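# Sort sealant cartridges into crates by fill level

## Task

Four partly used sealant cartridges lie in the scene, and their contents cannot be seen through the tubes. Each cartridge holding at least one third of its contents goes into the blue crate; each holding less goes into the dark grey crate, and a cartridge in the wrong crate counts against you. A cartridge only counts if it has come to rest and the red dowel is no longer inside it. Both crates must stand upright at the end. Finally open the grippers and move the arms away, since anything kept in place only by the robot is not counted as placed.

## Robot and tools

Robot: two Kinova Gen3 seven-joint arms, left_arm and right_arm, each with a Robotiq 2F-85 parallel gripper and a wrist camera. The bases sit near the origin, left_arm at about y=+0.278 m and right_arm at about y=-0.263 m. The names do not refer to sides of any image.

Scene frame: the origin is on the table top between the arms, +x points out over the table, +z points up, and left_arm is on the +y side. Each result has a state line, left_arm: ... | right_arm: ..., giving each gripper's end_effector_position in metres and its end_effector_quat_wxyz in this frame. The printed position can be off from the true one, more so at long reach. This point lies midway between the closed finger pads. The closed fingertips reach about 19 mm past it, and open ones about 6 mm.

Gripper frame: +z runs along the fingers away from the wrist, and the pads close along y. As the fingers close, the tips move about 13 mm further out, so leave that clearance above a surface.

A row has 16 numbers, each in [-1, 1], and it always covers both arms. The order is left dx, dy, dz, rx, ry, rz, left gripper position, left gripper speed, then the same eight for right. An optional 14 more numbers in 0..1 scale joint stiffness, left's 7 joints then right's 7; a scale stays in force until you change it.

The pose numbers are an offset, not a pose. They are measured in the gripper's own axes from that gripper's measured pose at the start of the action. Every row in an action uses that same start, not the previous row. 1.0 means 0.6 m for dx, dy and dz. For rx, ry and rz, 1.0 means 180 degrees, and the three together form one rotation vector.

Gripper position is absolute: +1 is fully open (85 mm), 0 is about 41 mm, the pads touch near -0.8, and -1 closes until blocked. Gripper speed runs from about 20 mm/s at -1 through 85 mm/s at 0 to 150 mm/s at +1. A full close grips with roughly 190 to 235 N per pad. To grip firmly, send -1 and keep sending it. For a softer grip, open first and then ask for a position just under the object's width. To release, ask for a width larger than the object. A 0 in the gripper numbers is a real command, so resend the current values to leave a gripper unchanged.

In the result, position_measured_pct is roughly 50 - 50 x position, so 0 means fully open. If it stops below about 90 short of the request, something is held or in the way. A reading near 90 or a little above means the pads met on nothing or on something very thin.

execute_actions(actions): a list of actions. Each action is a table of up to 15 rows, one per 1/30 s step, and the last row repeats to fill out the 15 steps. For the first action of a call, offsets start from the last pose reported. Each step the target is clipped to within 70 mm and 16 degrees of the measured pose, so a far target needs several actions. An empty list just returns state and images. Step readings appear in the result, and HELD flags steps where an arm's command was held back.

move(target, speed, blocking): target is one 16-number row whose offsets count from the pose in the last result. The grippers travel in straight lines and finish together, taking 0.5 to 10 s; anything longer is cut off at 10 s short of the goal. speed is in m/s, from 0.002 to 0.5 with default 0.25, and turning is capped at twice that in rad/s. There is no slowing for obstacles or for the other arm, and a gripper may lag, drift or overshoot speed, especially near full extension. A faster contact hits harder, and a target set deeper past the contact presses harder. With blocking=false you get a result after 0.5 s; then call wait or stop before sending anything else. The move: line reports the ending (done, off_target, moving, held, fault) and any limits. paced means the command was clipped. held means a check blocked steps, and the arm may then jump faster than speed.

wait(seconds): 0 to 10 s, holding the last command, and it returns early if a move ends. stop(): brakes a running move, needing room to do so; the fingers keep going. zoom_image(camera, region): region is [x0, y0, x1, y1] in pixels, at most 504 by 504, from cam_head_left, cam_head_right, cam_left_wrist or cam_right_wrist (all 504x504). read_manual(section): licence texts only. finished_scene(scene): ends the current scene, given its number, and cannot be undone.

A pose unreachable line means the clearance check altered or blocked that arm's command. A Hand target line shows where the controller is now steering that gripper. If an arm should hold still, send the offset back to its wanted pose in the first call of a reply, then zeros after that.

Hazards: a joint torque at its load limit (46.9 N m for the big joints, 29.5 N m for the wrist joints, including held weight) freezes that arm for 10 s. A motor that holds a load warms up, gives a MOTOR HOT warning from 60 °C, and at 75 °C the arm sinks. Keep the arms from striking or pressing each other. Do not knock anything off the table, tip a crate, or drop, slam or shove objects. Brief outside tugs on held parts may occur. A practical order is to judge each tube's fill, for example by its weight through the joint torques or by how it behaves, remove the red dowel, lower each tube gently into its crate, open the gripper and withdraw.

Each tool is called after "Request:" in YAML: its name, and indented under it one key for each argument.

## Session

Request:
execute_actions:
  actions: []

Scene clock: 0.00 s.
left_arm: end_effector_position=(+0.0483, +0.1581, +0.3579) position_measured_pct=0.0 end_effector_quat_wxyz=(-0.055, +0.055, +0.996, +0.051) | right_arm: end_effector_position=(+0.2160, -0.6622, +0.3129) position_measured_pct=0.0 end_effector_quat_wxyz=(+0.264, -0.548, +0.786, +0.112)
Joint positions: left_arm=[ 1.195 -0.375 -0.157  1.978  0.009  1.67   2.716] | right_arm=[ 1.609  0.702 -0.584  1.053 -0.158  1.736  3.782]
Joint velocities: left_arm=[-0.     0.002 -0.     0.     0.    -0.001  0.   ] | right_arm=[-0.     0.     0.     0.001 -0.001 -0.001 -0.003]
Joint torques (N m, as the joint torque sensors report them, + toward a larger angle): no reading
Motor temperatures (°C, as the motors report them): left_arm=[30 30 24 27 36 30 48] | right_arm=[29 32 28 32 35 32 36]
Hand target (left_arm): +0.048, +0.158, +0.358; -0.055, +0.055, +0.996, +0.051
Hand target (right_arm): +0.216, -0.662, +0.313; +0.264, -0.548, +0.786, +0.112
Joint stiffness scale: left_arm=[1. 1. 1. 1. 1. 1. 1.] | right_arm=[1. 1. 1. 1. 1. 1. 1.]

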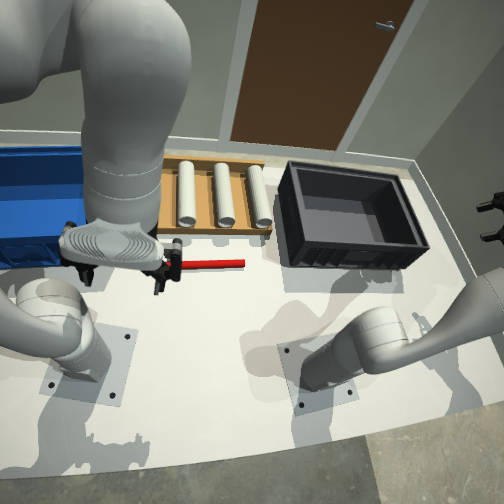

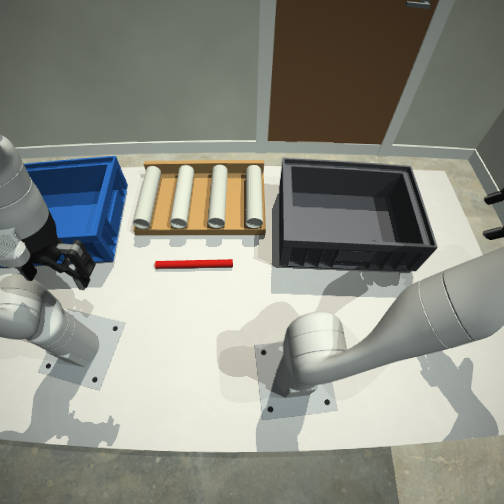

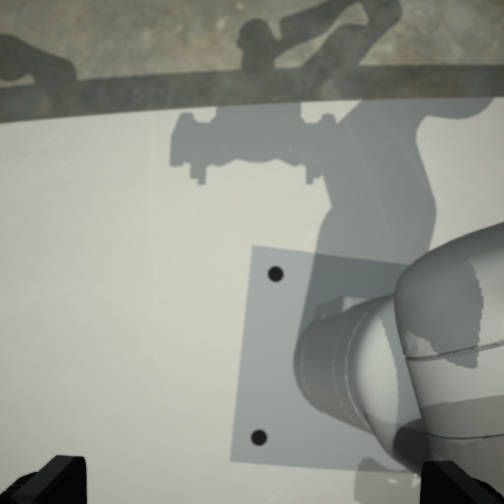

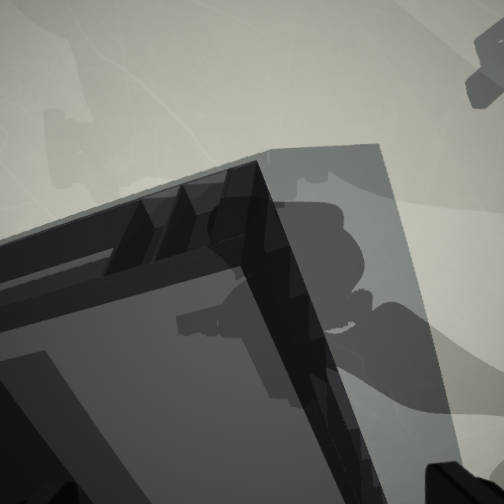

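Request:
zoom_image:
  camera: "cam_head_right"
  region: [110, 140, 290, 290]

Request:
zoom_image:
  camera: "cam_head_left"
  region: [140, 140, 300, 290]

Region (110, 140, 290, 290) of cam_head_right's 504x504 image, scaled by 2.800, with more detail than that image has.

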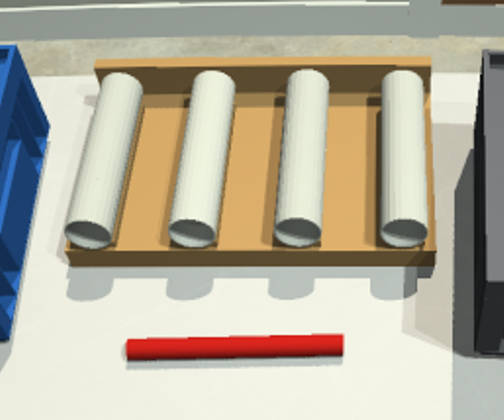

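Region (140, 140, 300, 290) of cam_head_left's 504x504 image, scaled by 3.150, with more detail than that image has; it fills the top 472 rows of this view, and the rest is white.

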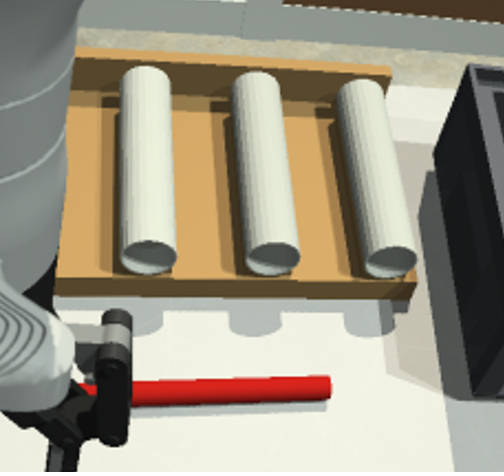

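Request:
move:
  target: [-0.66, -0.074, -0.236, 0.0325, -0.035, -0.035, 1, 0, 0, 0, 0, 0, 0, 0, 1, 0]
  speed: 0.3

Scene clock: 46.23 s.
left_arm: end_effector_position=(+0.4497, +0.0601, +0.4509) position_measured_pct=0.0 end_effector_quat_wxyz=(+0.004, -0.003, +1.000, +0.001) | right_arm: end_effector_position=(+0.2160, -0.6622, +0.3129) position_measured_pct=0.0 end_effector_quat_wxyz=(+0.264, -0.548, +0.786, +0.112)
Joint positions: left_arm=[ 0.63   0.49  -0.865  0.851  0.389  1.923  1.752] | right_arm=[ 1.609  0.702 -0.584  1.053 -0.158  1.736  3.782]
Joint velocities: left_arm=[-0.006  0.004  0.003 -0.002  0.    -0.     0.   ] | right_arm=[ 0.     0.001  0.    -0.     0.    -0.     0.002]
Joint torques (N m, as the joint torque sensors report them, + toward a larger angle): left_arm=[ -0.01 -17.3   -2.79  -8.35  -0.17   0.01   0.2 ] | right_arm=[  0.32 -19.22  -2.85  -7.41  -1.52   1.01   0.02]
Motor temperatures (°C, as the motors report them): left_arm=[30 30 24 28 36 30 48] | right_arm=[29 33 28 32 35 32 36]
Hand target (left_arm): +0.449, +0.057, +0.450; +0.001, +0.000, +1.000, -0.002
Hand target (right_arm): +0.216, -0.662, +0.313; +0.264, -0.548, +0.786, +0.112
Off the commanded pose (left_arm): 0.004 m, 1 deg.
Off the commanded pose (right_arm): 0.000 m, 0 deg.
Joint stiffness scale: left_arm=[1. 1. 1. 1. 1. 1. 1.] | right_arm=[1. 1. 1. 1. 1. 1. 1.]
move: off_target (left_arm)

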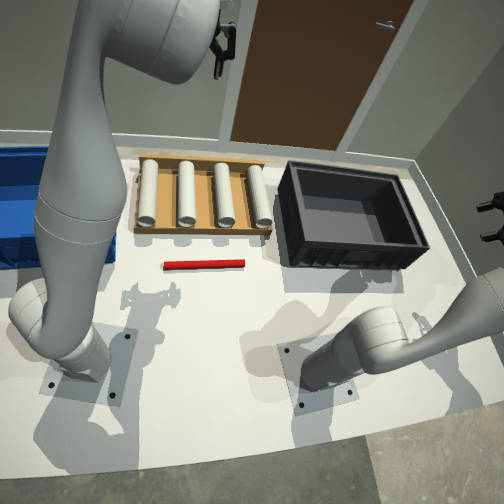

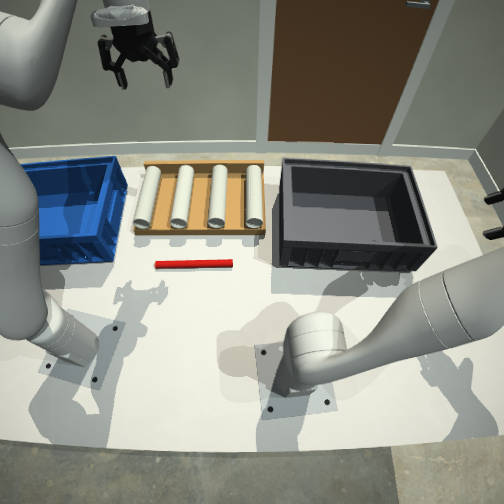

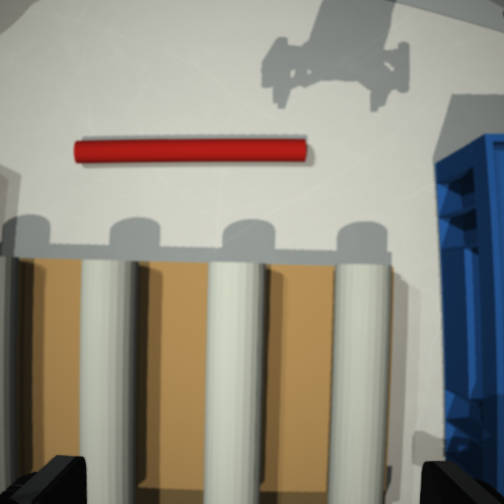

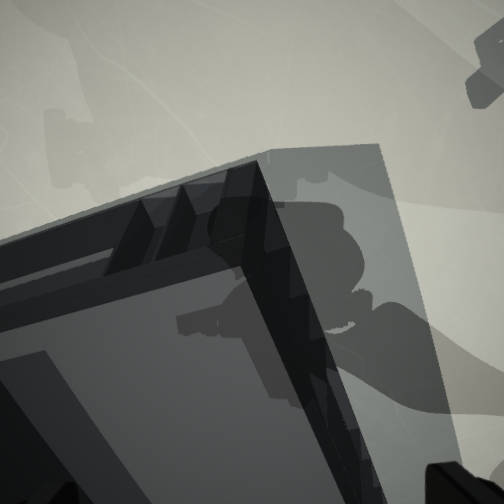

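Request:
move:
  target: [0.25, 0.058, 0.5, 0, 0, -0.5, 1, 0, 0, 0, 0, 0, 0, 0, 1, 0]
  speed: 0.3

Scene clock: 88.10 s.
left_arm: end_effector_position=(+0.3034, +0.0977, +0.1516) position_measured_pct=0.0 end_effector_quat_wxyz=(-0.004, +0.708, -0.706, +0.002) | right_arm: end_effector_position=(+0.2160, -0.6622, +0.3129) position_measured_pct=0.0 end_effector_quat_wxyz=(+0.264, -0.548, +0.786, +0.112)
Joint positions: left_arm=[ 1.174  0.457 -1.132  2.105  0.529  0.896  3.087] | right_arm=[ 1.609  0.702 -0.584  1.053 -0.158  1.736  3.782]
Joint velocities: left_arm=[ 0.001  0.005 -0.     0.001  0.003 -0.002  0.   ] | right_arm=[ 0.001  0.    -0.     0.001 -0.    -0.     0.001]
Joint torques (N m, as the joint torque sensors report them, + toward a larger angle): left_arm=[ -0.19 -10.54  -3.62  -6.32  -0.02   0.02   0.17] | right_arm=[  1.18 -18.8   -3.41  -7.52  -1.38   0.75   0.19]
Motor temperatures (°C, as the motors report them): left_arm=[30 30 24 28 36 30 48] | right_arm=[29 34 28 32 35 32 36]
Hand target (left_arm): +0.302, +0.095, +0.149; -0.003, +0.710, -0.704, +0.002
Hand target (right_arm): +0.216, -0.662, +0.313; +0.264, -0.548, +0.786, +0.112
Off the commanded pose (left_arm): 0.004 m, 0 deg.
Off the commanded pose (right_arm): 0.000 m, 0 deg.
Joint stiffness scale: left_arm=[1. 1. 1. 1. 1. 1. 1.] | right_arm=[1. 1. 1. 1. 1. 1. 1.]
move: off_target (left_arm)

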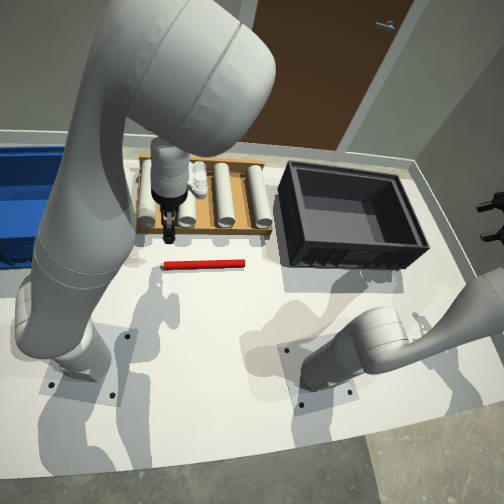

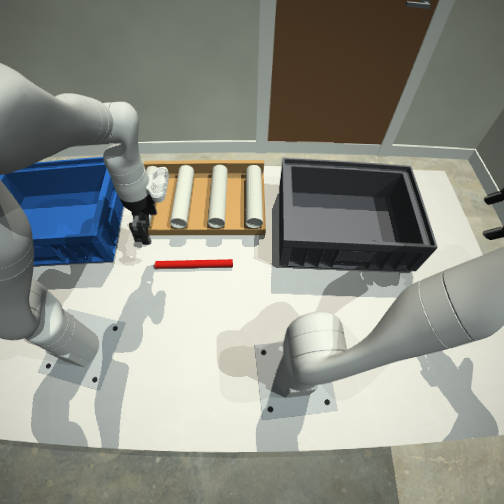

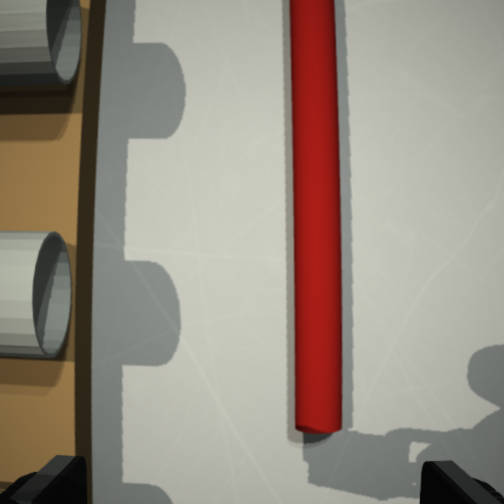

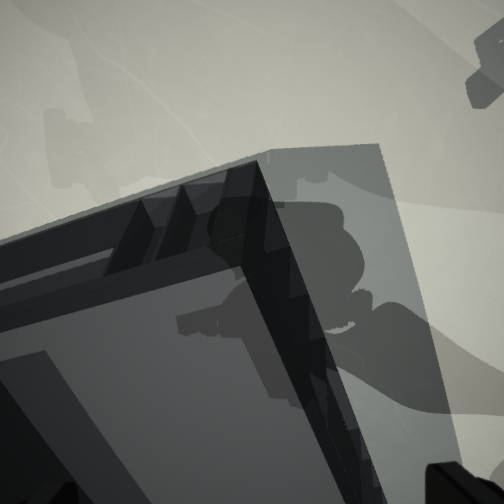

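Request:
move:
  target: [-0.012, 0.048, 0.12, 0, 0, 0, 1, 0, 0, 0, 0, 0, 0, 0, 1, 0]
  speed: 0.15

Scene clock: 105.37 s.
left_arm: end_effector_position=(+0.2762, +0.1053, +0.0815) position_measured_pct=0.0 end_effector_quat_wxyz=(-0.005, +0.708, -0.706, +0.002) | right_arm: end_effector_position=(+0.2160, -0.6622, +0.3129) position_measured_pct=0.0 end_effector_quat_wxyz=(+0.264, -0.548, +0.786, +0.112)
Joint positions: left_arm=[ 1.065  0.549 -0.968  2.282  0.756  0.664  2.886] | right_arm=[ 1.609  0.702 -0.584  1.053 -0.158  1.736  3.782]
Joint velocities: left_arm=[-0.012  0.001  0.008  0.001  0.    -0.004 -0.001] | right_arm=[0.    0.001 0.    0.003 0.001 0.001 0.001]
Joint torques (N m, as the joint torque sensors report them, + toward a larger angle): left_arm=[ -0.29 -11.79  -3.46  -4.15  -0.23   0.13   0.  ] | right_arm=[  0.22 -19.55  -2.78  -7.89  -1.37   1.08   0.25]
Motor temperatures (°C, as the motors report them): left_arm=[30 30 24 28 36 30 48] | right_arm=[29 34 28 32 35 32 36]
Hand target (left_arm): +0.275, +0.106, +0.080; -0.005, +0.709, -0.706, +0.001
Hand target (right_arm): +0.216, -0.662, +0.313; +0.264, -0.548, +0.786, +0.112
Off the commanded pose (left_arm): 0.002 m, 0 deg.
Off the commanded pose (right_arm): 0.000 m, 0 deg.
Joint stiffness scale: left_arm=[1. 1. 1. 1. 1. 1. 1.] | right_arm=[1. 1. 1. 1. 1. 1. 1.]
move: done

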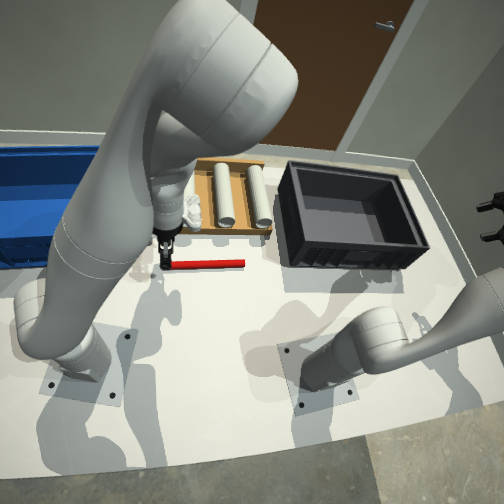

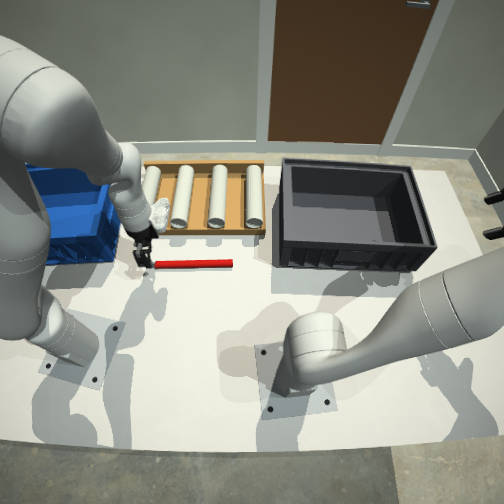

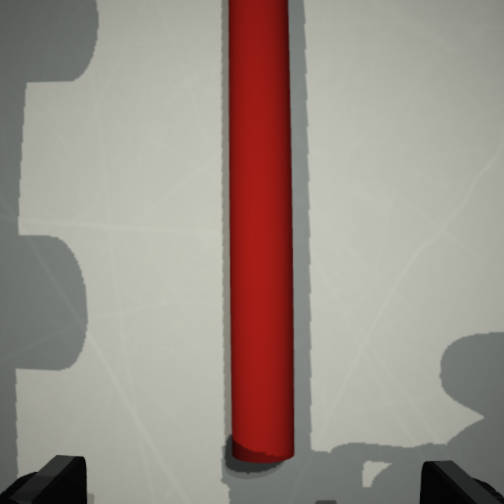

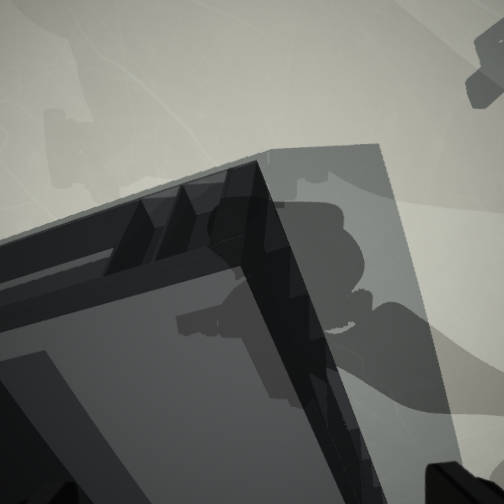

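Request:
move:
  target: [0.012, 0.004, 0.095, 0, 0, 0, 1, 0, 0, 0, 0, 0, 0, 0, 1, 0]
  speed: 0.08

Request:
move:
  target: [0, 0, 0, 0, 0, 0, -1, 0, 0, 0, 0, 0, 0, 0, 1, 0]

Scene clock: 125.90 s.
left_arm: end_effector_position=(+0.2757, +0.0977, +0.0264) position_measured_pct=0.0 end_effector_quat_wxyz=(-0.005, +0.707, -0.707, +0.003) | right_arm: end_effector_position=(+0.2160, -0.6622, +0.3129) position_measured_pct=0.0 end_effector_quat_wxyz=(+0.264, -0.548, +0.786, +0.112)
Joint positions: left_arm=[ 0.932  0.676 -0.776  2.321  1.028  0.527  2.667] | right_arm=[ 1.609  0.702 -0.584  1.053 -0.158  1.736  3.782]
Joint velocities: left_arm=[-0.007  0.004  0.002  0.     0.    -0.003 -0.001] | right_arm=[-0.001  0.    -0.     0.    -0.001 -0.001 -0.   ]
Joint torques (N m, as the joint torque sensors report them, + toward a larger angle): left_arm=[ -0.11 -13.57  -3.16  -2.52  -0.1    0.1    0.14] | right_arm=[  0.63 -19.19  -2.85  -7.17  -1.39   0.89   0.18]
Motor temperatures (°C, as the motors report them): left_arm=[30 30 24 28 36 30 48] | right_arm=[29 34 28 32 35 32 36]
Hand target (left_arm): +0.275, +0.099, +0.025; -0.006, +0.708, -0.706, +0.002
Hand target (right_arm): +0.216, -0.662, +0.313; +0.264, -0.548, +0.786, +0.112
Off the commanded pose (left_arm): 0.003 m, 0 deg.
Off the commanded pose (right_arm): 0.000 m, 0 deg.
Joint stiffness scale: left_arm=[1. 1. 1. 1. 1. 1. 1.] | right_arm=[1. 1. 1. 1. 1. 1. 1.]
move: done

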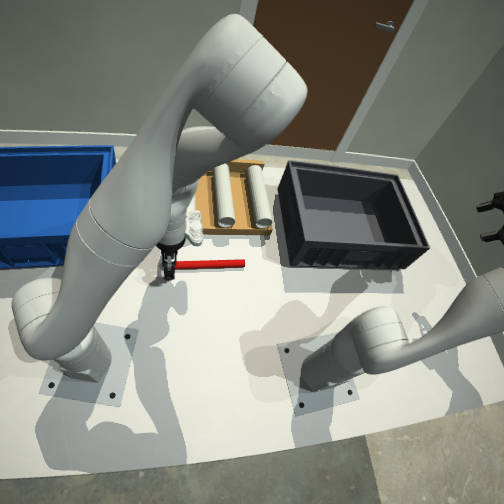

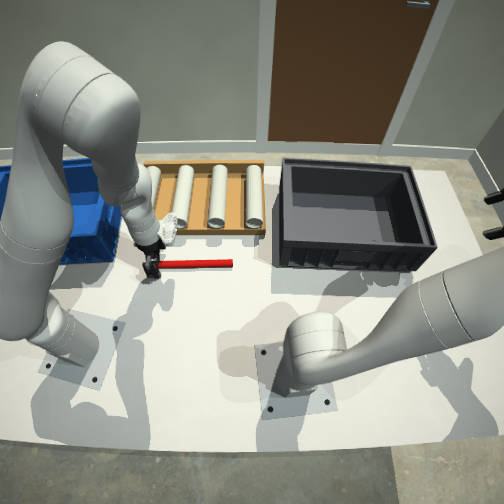

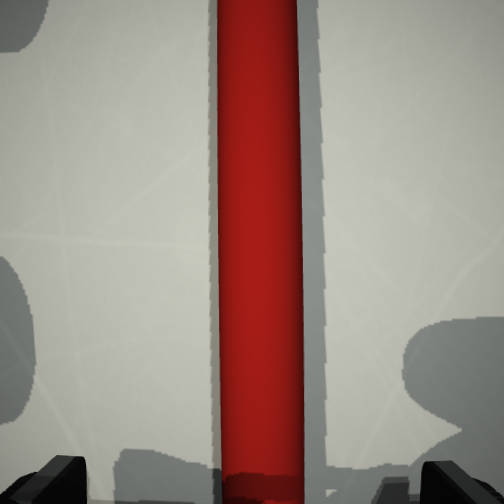

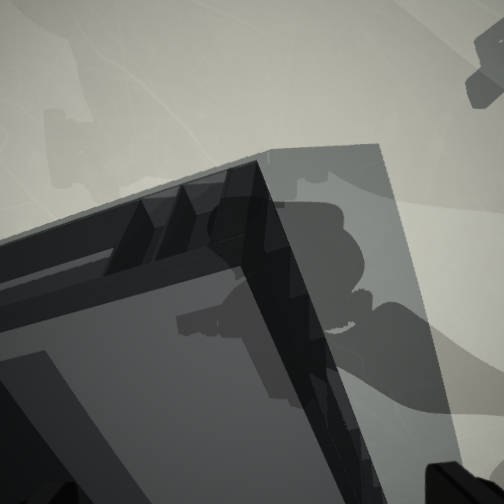

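Scene clock: 127.03 s.
left_arm: end_effector_position=(+0.2758, +0.0976, +0.0268) position_measured_pct=73.0 end_effector_quat_wxyz=(-0.005, +0.707, -0.707, +0.003) | right_arm: end_effector_position=(+0.2160, -0.6622, +0.3129) position_measured_pct=0.0 end_effector_quat_wxyz=(+0.264, -0.548, +0.786, +0.112)
Joint positions: left_arm=[ 0.932  0.674 -0.777  2.321  1.028  0.527  2.667] | right_arm=[ 1.609  0.702 -0.584  1.053 -0.158  1.736  3.782]
Joint velocities: left_arm=[ 0.    -0.001 -0.001  0.     0.     0.001  0.001] | right_arm=[ 0.001  0.    -0.    -0.001  0.     0.001  0.002]
Joint torques (N m, as the joint torque sensors report them, + toward a larger angle): left_arm=[ 0.75 -9.42 -0.03 -5.04  1.19 -0.04  0.3 ] | right_arm=[  0.91 -19.44  -2.73  -7.7   -1.05   0.87  -0.01]
Motor temperatures (°C, as the motors report them): left_arm=[30 30 24 28 36 30 48] | right_arm=[29 34 28 32 35 32 36]
Hand target (left_arm): +0.276, +0.098, +0.026; -0.005, +0.707, -0.707, +0.003
Hand target (right_arm): +0.216, -0.662, +0.313; +0.264, -0.548, +0.786, +0.112
Off the commanded pose (left_arm): 0.000 m, 0 deg.
Off the commanded pose (right_arm): 0.000 m, 0 deg.
Joint stiffness scale: left_arm=[1. 1. 1. 1. 1. 1. 1.] | right_arm=[1. 1. 1. 1. 1. 1. 1.]
move: done

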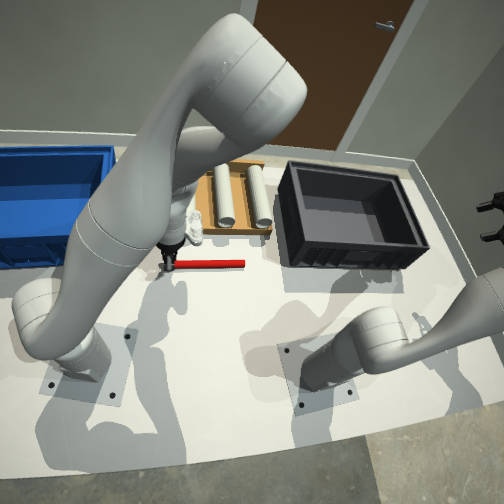

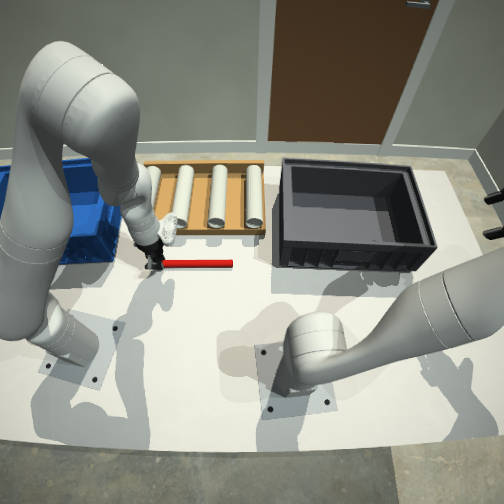

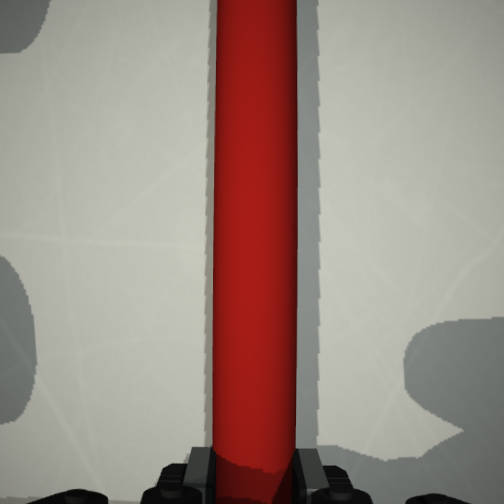

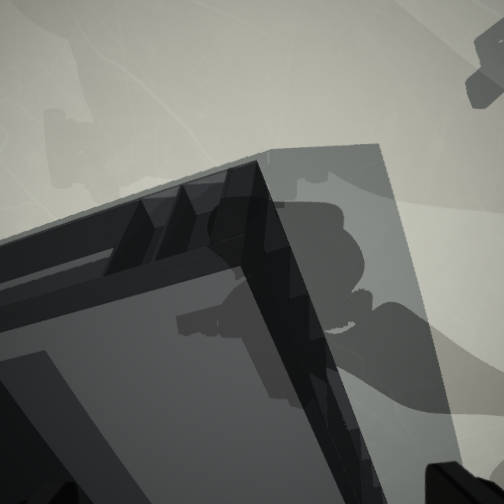

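Request:
move:
  target: [0, 0, -0.2, 0, 0, 0, -1, 0, 0, 0, 0, 0, 0, 0, 1, 0]
  speed: 0.15

Request:
move:
  target: [0.08, 0.2, 0, 0, 0, -0.5, -1, 0, 0, 0, 0, 0, 0, 0, 1, 0]
  speed: 0.25

Scene clock: 150.07 s.
left_arm: end_effector_position=(+0.2733, +0.0963, +0.1443) position_measured_pct=73.0 end_effector_quat_wxyz=(-0.003, +0.707, -0.707, +0.003) | right_arm: end_effector_position=(+0.2160, -0.6622, +0.3129) position_measured_pct=0.0 end_effector_quat_wxyz=(+0.264, -0.548, +0.786, +0.112)
Joint positions: left_arm=[ 1.249  0.409 -1.123  2.187  0.504  0.827  3.153] | right_arm=[ 1.609  0.702 -0.584  1.053 -0.158  1.736  3.782]
Joint velocities: left_arm=[ 0.014 -0.001 -0.008 -0.    -0.     0.003 -0.   ] | right_arm=[ 0.001 -0.001  0.     0.001  0.    -0.001  0.001]
Joint torques (N m, as the joint torque sensors report them, + toward a larger angle): left_arm=[ -0.11 -10.12  -3.12  -5.86  -0.15  -0.05  -0.05] | right_arm=[  0.32 -19.09  -3.04  -7.67  -1.44   0.81   0.06]
Motor temperatures (°C, as the motors report them): left_arm=[30 30 24 28 36 30 48] | right_arm=[29 35 28 32 35 32 36]
Hand target (left_arm): +0.274, +0.097, +0.146; -0.004, +0.707, -0.707, +0.003
Hand target (right_arm): +0.216, -0.662, +0.313; +0.264, -0.548, +0.786, +0.112
Off the commanded pose (left_arm): 0.003 m, 0 deg.
Off the commanded pose (right_arm): 0.000 m, 0 deg.
Joint stiffness scale: left_arm=[1. 1. 1. 1. 1. 1. 1.] | right_arm=[1. 1. 1. 1. 1. 1. 1.]
move: done

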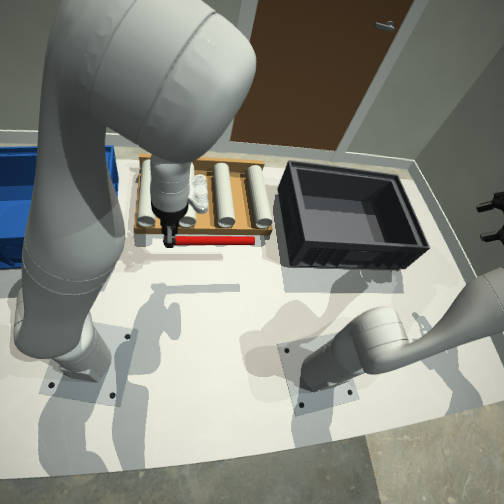

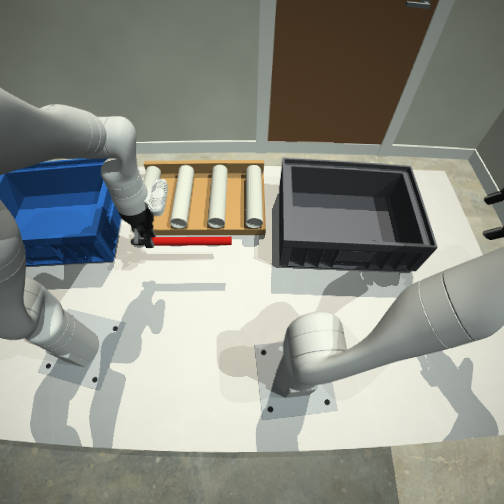

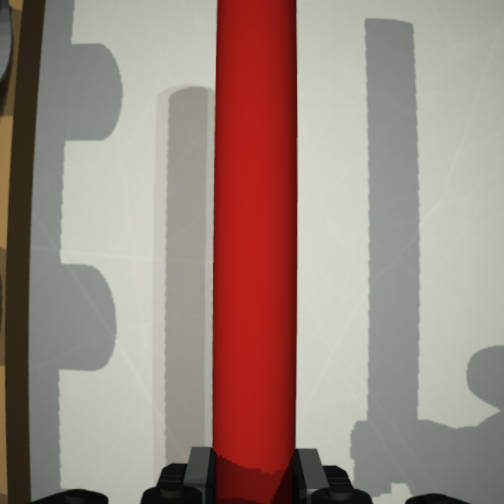

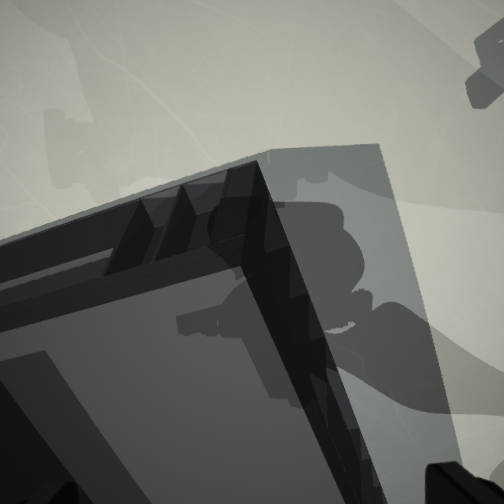

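Scene clock: 153.67 s.
left_arm: end_effector_position=(+0.1550, +0.0484, +0.1436) position_measured_pct=73.0 end_effector_quat_wxyz=(+0.000, +1.000, -0.003, +0.005) | right_arm: end_effector_position=(+0.2160, -0.6622, +0.3129) position_measured_pct=0.0 end_effector_quat_wxyz=(+0.264, -0.548, +0.786, +0.112)
Joint positions: left_arm=[ 1.933  0.543 -1.527  2.295  0.687  0.937  4.876] | right_arm=[ 1.609  0.702 -0.584  1.053 -0.158  1.736  3.782]
Joint velocities: left_arm=[ 0.009  0.001 -0.    -0.     0.     0.     0.007] | right_arm=[ 0.    -0.    -0.     0.001  0.    -0.001  0.002]
Joint torques (N m, as the joint torque sensors report them, + toward a larger angle): left_arm=[-0.25 -8.67 -4.31 -6.28 -0.32 -0.07  0.26] | right_arm=[  0.31 -19.59  -2.82  -7.71  -1.27   1.03   0.37]
Motor temperatures (°C, as the motors report them): left_arm=[30 30 24 28 36 30 48] | right_arm=[29 35 28 32 35 32 36]
Hand target (left_arm): +0.153, +0.049, +0.143; -0.000, +1.000, +0.000, +0.004
Hand target (right_arm): +0.216, -0.662, +0.313; +0.264, -0.548, +0.786, +0.112
Off the commanded pose (left_arm): 0.002 m, 0 deg.
Off the commanded pose (right_arm): 0.000 m, 0 deg.
Joint stiffness scale: left_arm=[1. 1. 1. 1. 1. 1. 1.] | right_arm=[1. 1. 1. 1. 1. 1. 1.]
move: done

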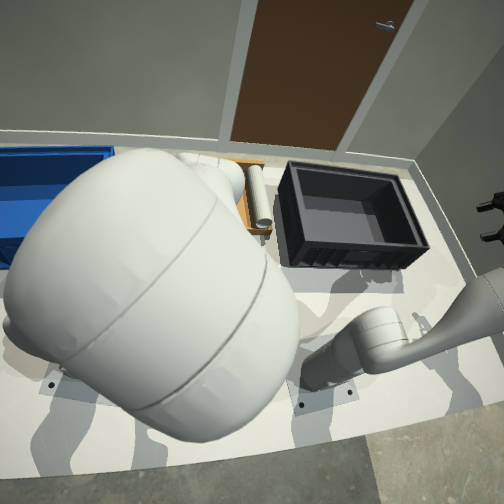

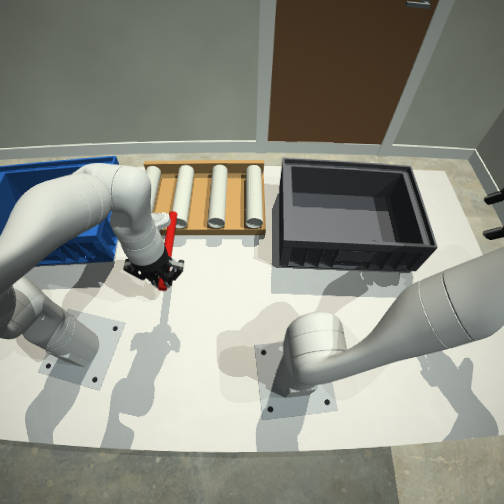

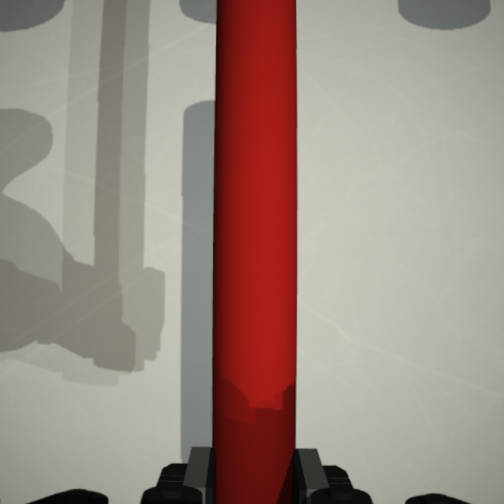

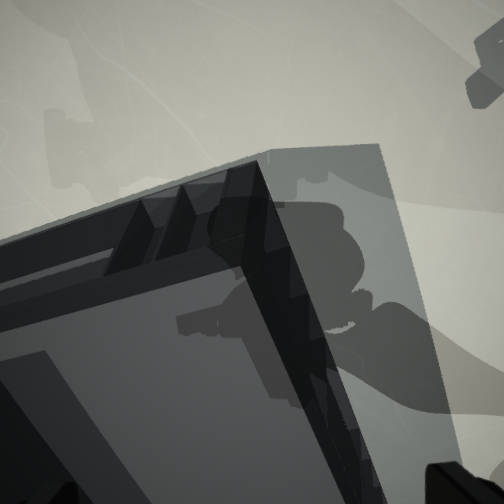

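Request:
move:
  target: [-0.02, 0, 0.143, 0, 0, 0, -1, 0, 0, 0, 0, 0, 0, 0, 1, 0]
  speed: 0.1

Scene clock: 172.73 s.
left_arm: end_effector_position=(+0.1444, +0.0478, +0.0597) position_measured_pct=73.0 end_effector_quat_wxyz=(+0.001, +1.000, -0.004, +0.005) | right_arm: end_effector_position=(+0.2160, -0.6622, +0.3129) position_measured_pct=0.0 end_effector_quat_wxyz=(+0.264, -0.548, +0.786, +0.112)
Joint positions: left_arm=[ 1.688  0.686 -1.196  2.43   1.065  0.732  4.571] | right_arm=[ 1.609  0.702 -0.584  1.053 -0.158  1.736  3.782]
Joint velocities: left_arm=[-0.008  0.003 -0.001  0.001  0.002  0.001 -0.003] | right_arm=[ 0.     0.     0.    -0.    -0.    -0.001 -0.   ]
Joint torques (N m, as the joint torque sensors report them, + toward a larger angle): left_arm=[  0.01 -11.4   -4.    -2.91  -0.06  -0.04  -0.1 ] | right_arm=[  0.67 -19.27  -2.94  -7.48  -1.29   0.76   0.02]
Motor temperatures (°C, as the motors report them): left_arm=[30 30 24 28 36 30 48] | right_arm=[29 35 28 32 35 32 36]
Hand target (left_arm): +0.144, +0.049, +0.058; -0.000, +1.000, -0.003, +0.006
Hand target (right_arm): +0.216, -0.662, +0.313; +0.264, -0.548, +0.786, +0.112
Off the commanded pose (left_arm): 0.002 m, 0 deg.
Off the commanded pose (right_arm): 0.000 m, 0 deg.
Joint stiffness scale: left_arm=[1. 1. 1. 1. 1. 1. 1.] | right_arm=[1. 1. 1. 1. 1. 1. 1.]
move: done

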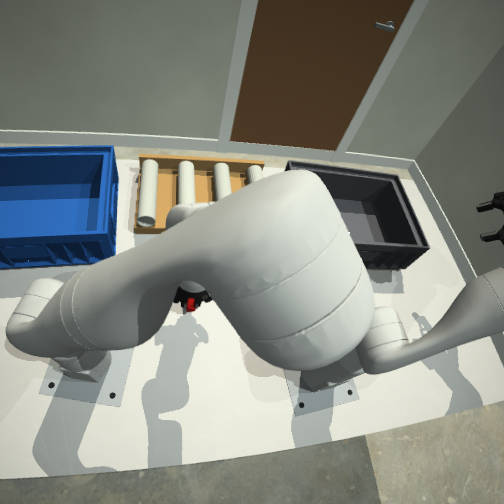

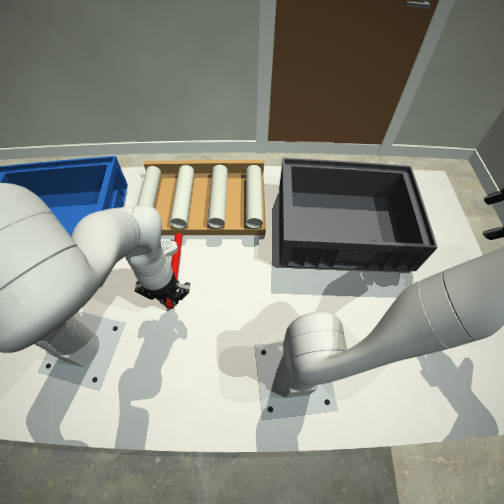

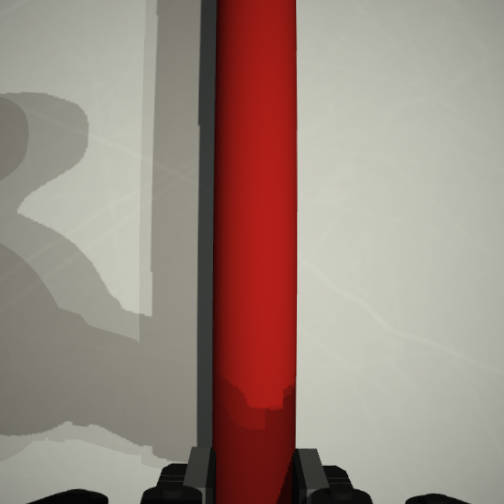

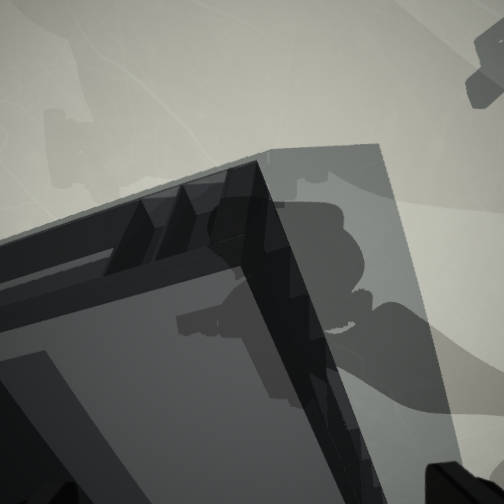

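Request:
zoom_image:
  camera: "cam_head_right"
  region: [130, 160, 270, 300]

Region (130, 160, 270, 300) of cam_head_right's 504x504 image, scaled by 3.600, with more detail than that image has.

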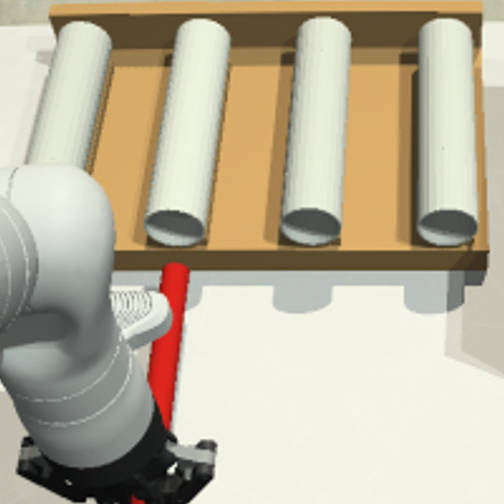

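Request:
move:
  target: [0.07, 0, 0, 0, 0, 0, -1, 0, 0, 0, 0, 0, 0, 0, 1, 0]
  speed: 0.04

Request:
zoom_image:
  camera: "cam_head_right"
  region: [130, 160, 270, 300]

Scene clock: 183.80 s.
left_arm: end_effector_position=(+0.1874, +0.0463, +0.0612) position_measured_pct=73.0 end_effector_quat_wxyz=(+0.004, +1.000, +0.003, +0.008) | right_arm: end_effector_position=(+0.2160, -0.6622, +0.3129) position_measured_pct=0.0 end_effector_quat_wxyz=(+0.264, -0.548, +0.786, +0.112)
Joint positions: left_arm=[ 1.547  0.711 -1.193  2.37   1.057  0.767  4.487] | right_arm=[ 1.609  0.702 -0.584  1.053 -0.158  1.736  3.782]
Joint velocities: left_arm=[-0.01   0.004  0.    -0.001 -0.     0.    -0.001] | right_arm=[ 0.     0.001  0.    -0.001 -0.    -0.     0.001]
Joint torques (N m, as the joint torque sensors report them, + toward a larger angle): left_arm=[ -0.53 -11.94  -4.64  -3.34  -0.06  -0.24   0.26] | right_arm=[ -0.04 -19.78  -3.24  -7.79  -1.3    0.67   0.19]
Motor temperatures (°C, as the motors report them): left_arm=[30 30 24 28 36 30 48] | right_arm=[29 35 28 32 35 32 36]
Hand target (left_arm): +0.186, +0.047, +0.060; +0.001, +1.000, -0.004, +0.005
Hand target (right_arm): +0.216, -0.662, +0.313; +0.264, -0.548, +0.786, +0.112
Off the commanded pose (left_arm): 0.002 m, 1 deg.
Off the commanded pose (right_arm): 0.000 m, 0 deg.
Joint stiffness scale: left_arm=[1. 1. 1. 1. 1. 1. 1.] | right_arm=[1. 1. 1. 1. 1. 1. 1.]
move: done

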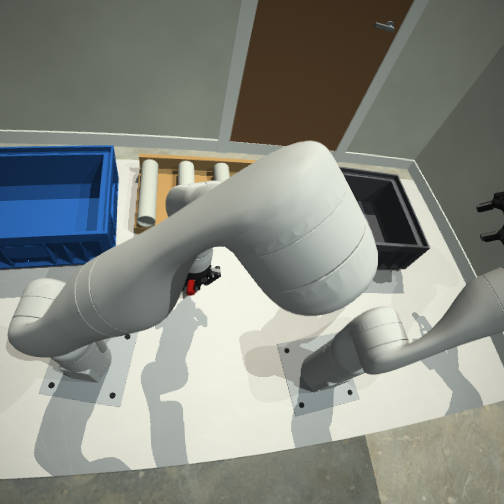

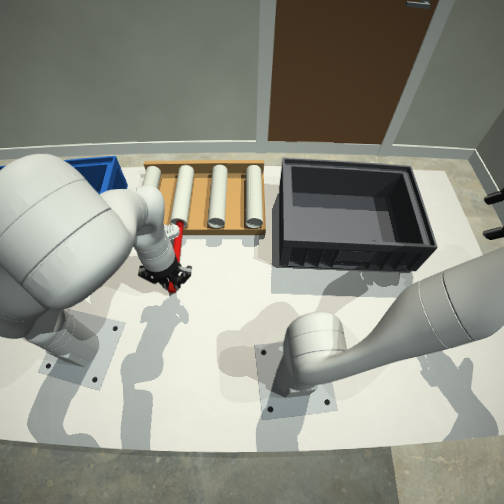

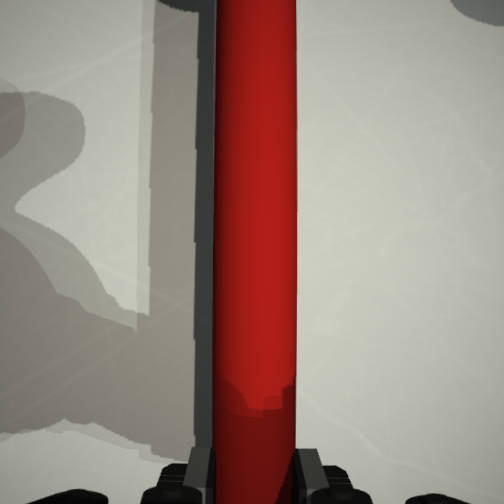

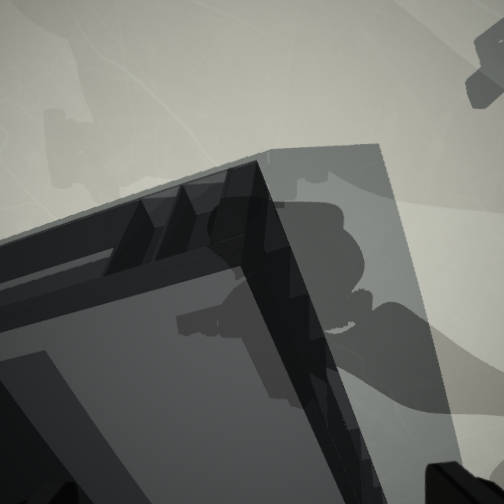

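Region (130, 160, 270, 300) of cam_head_right's 504x504 image, scaled by 3.600, with more detail than that image has.

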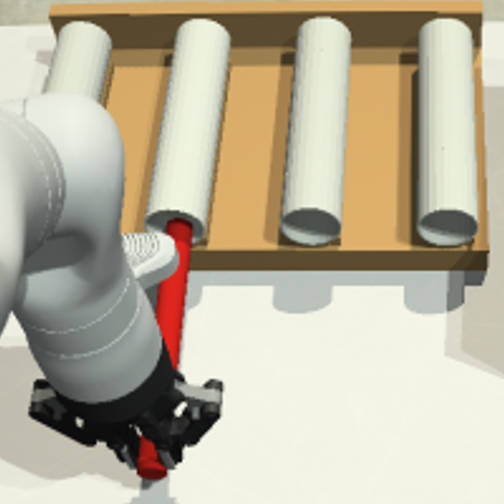

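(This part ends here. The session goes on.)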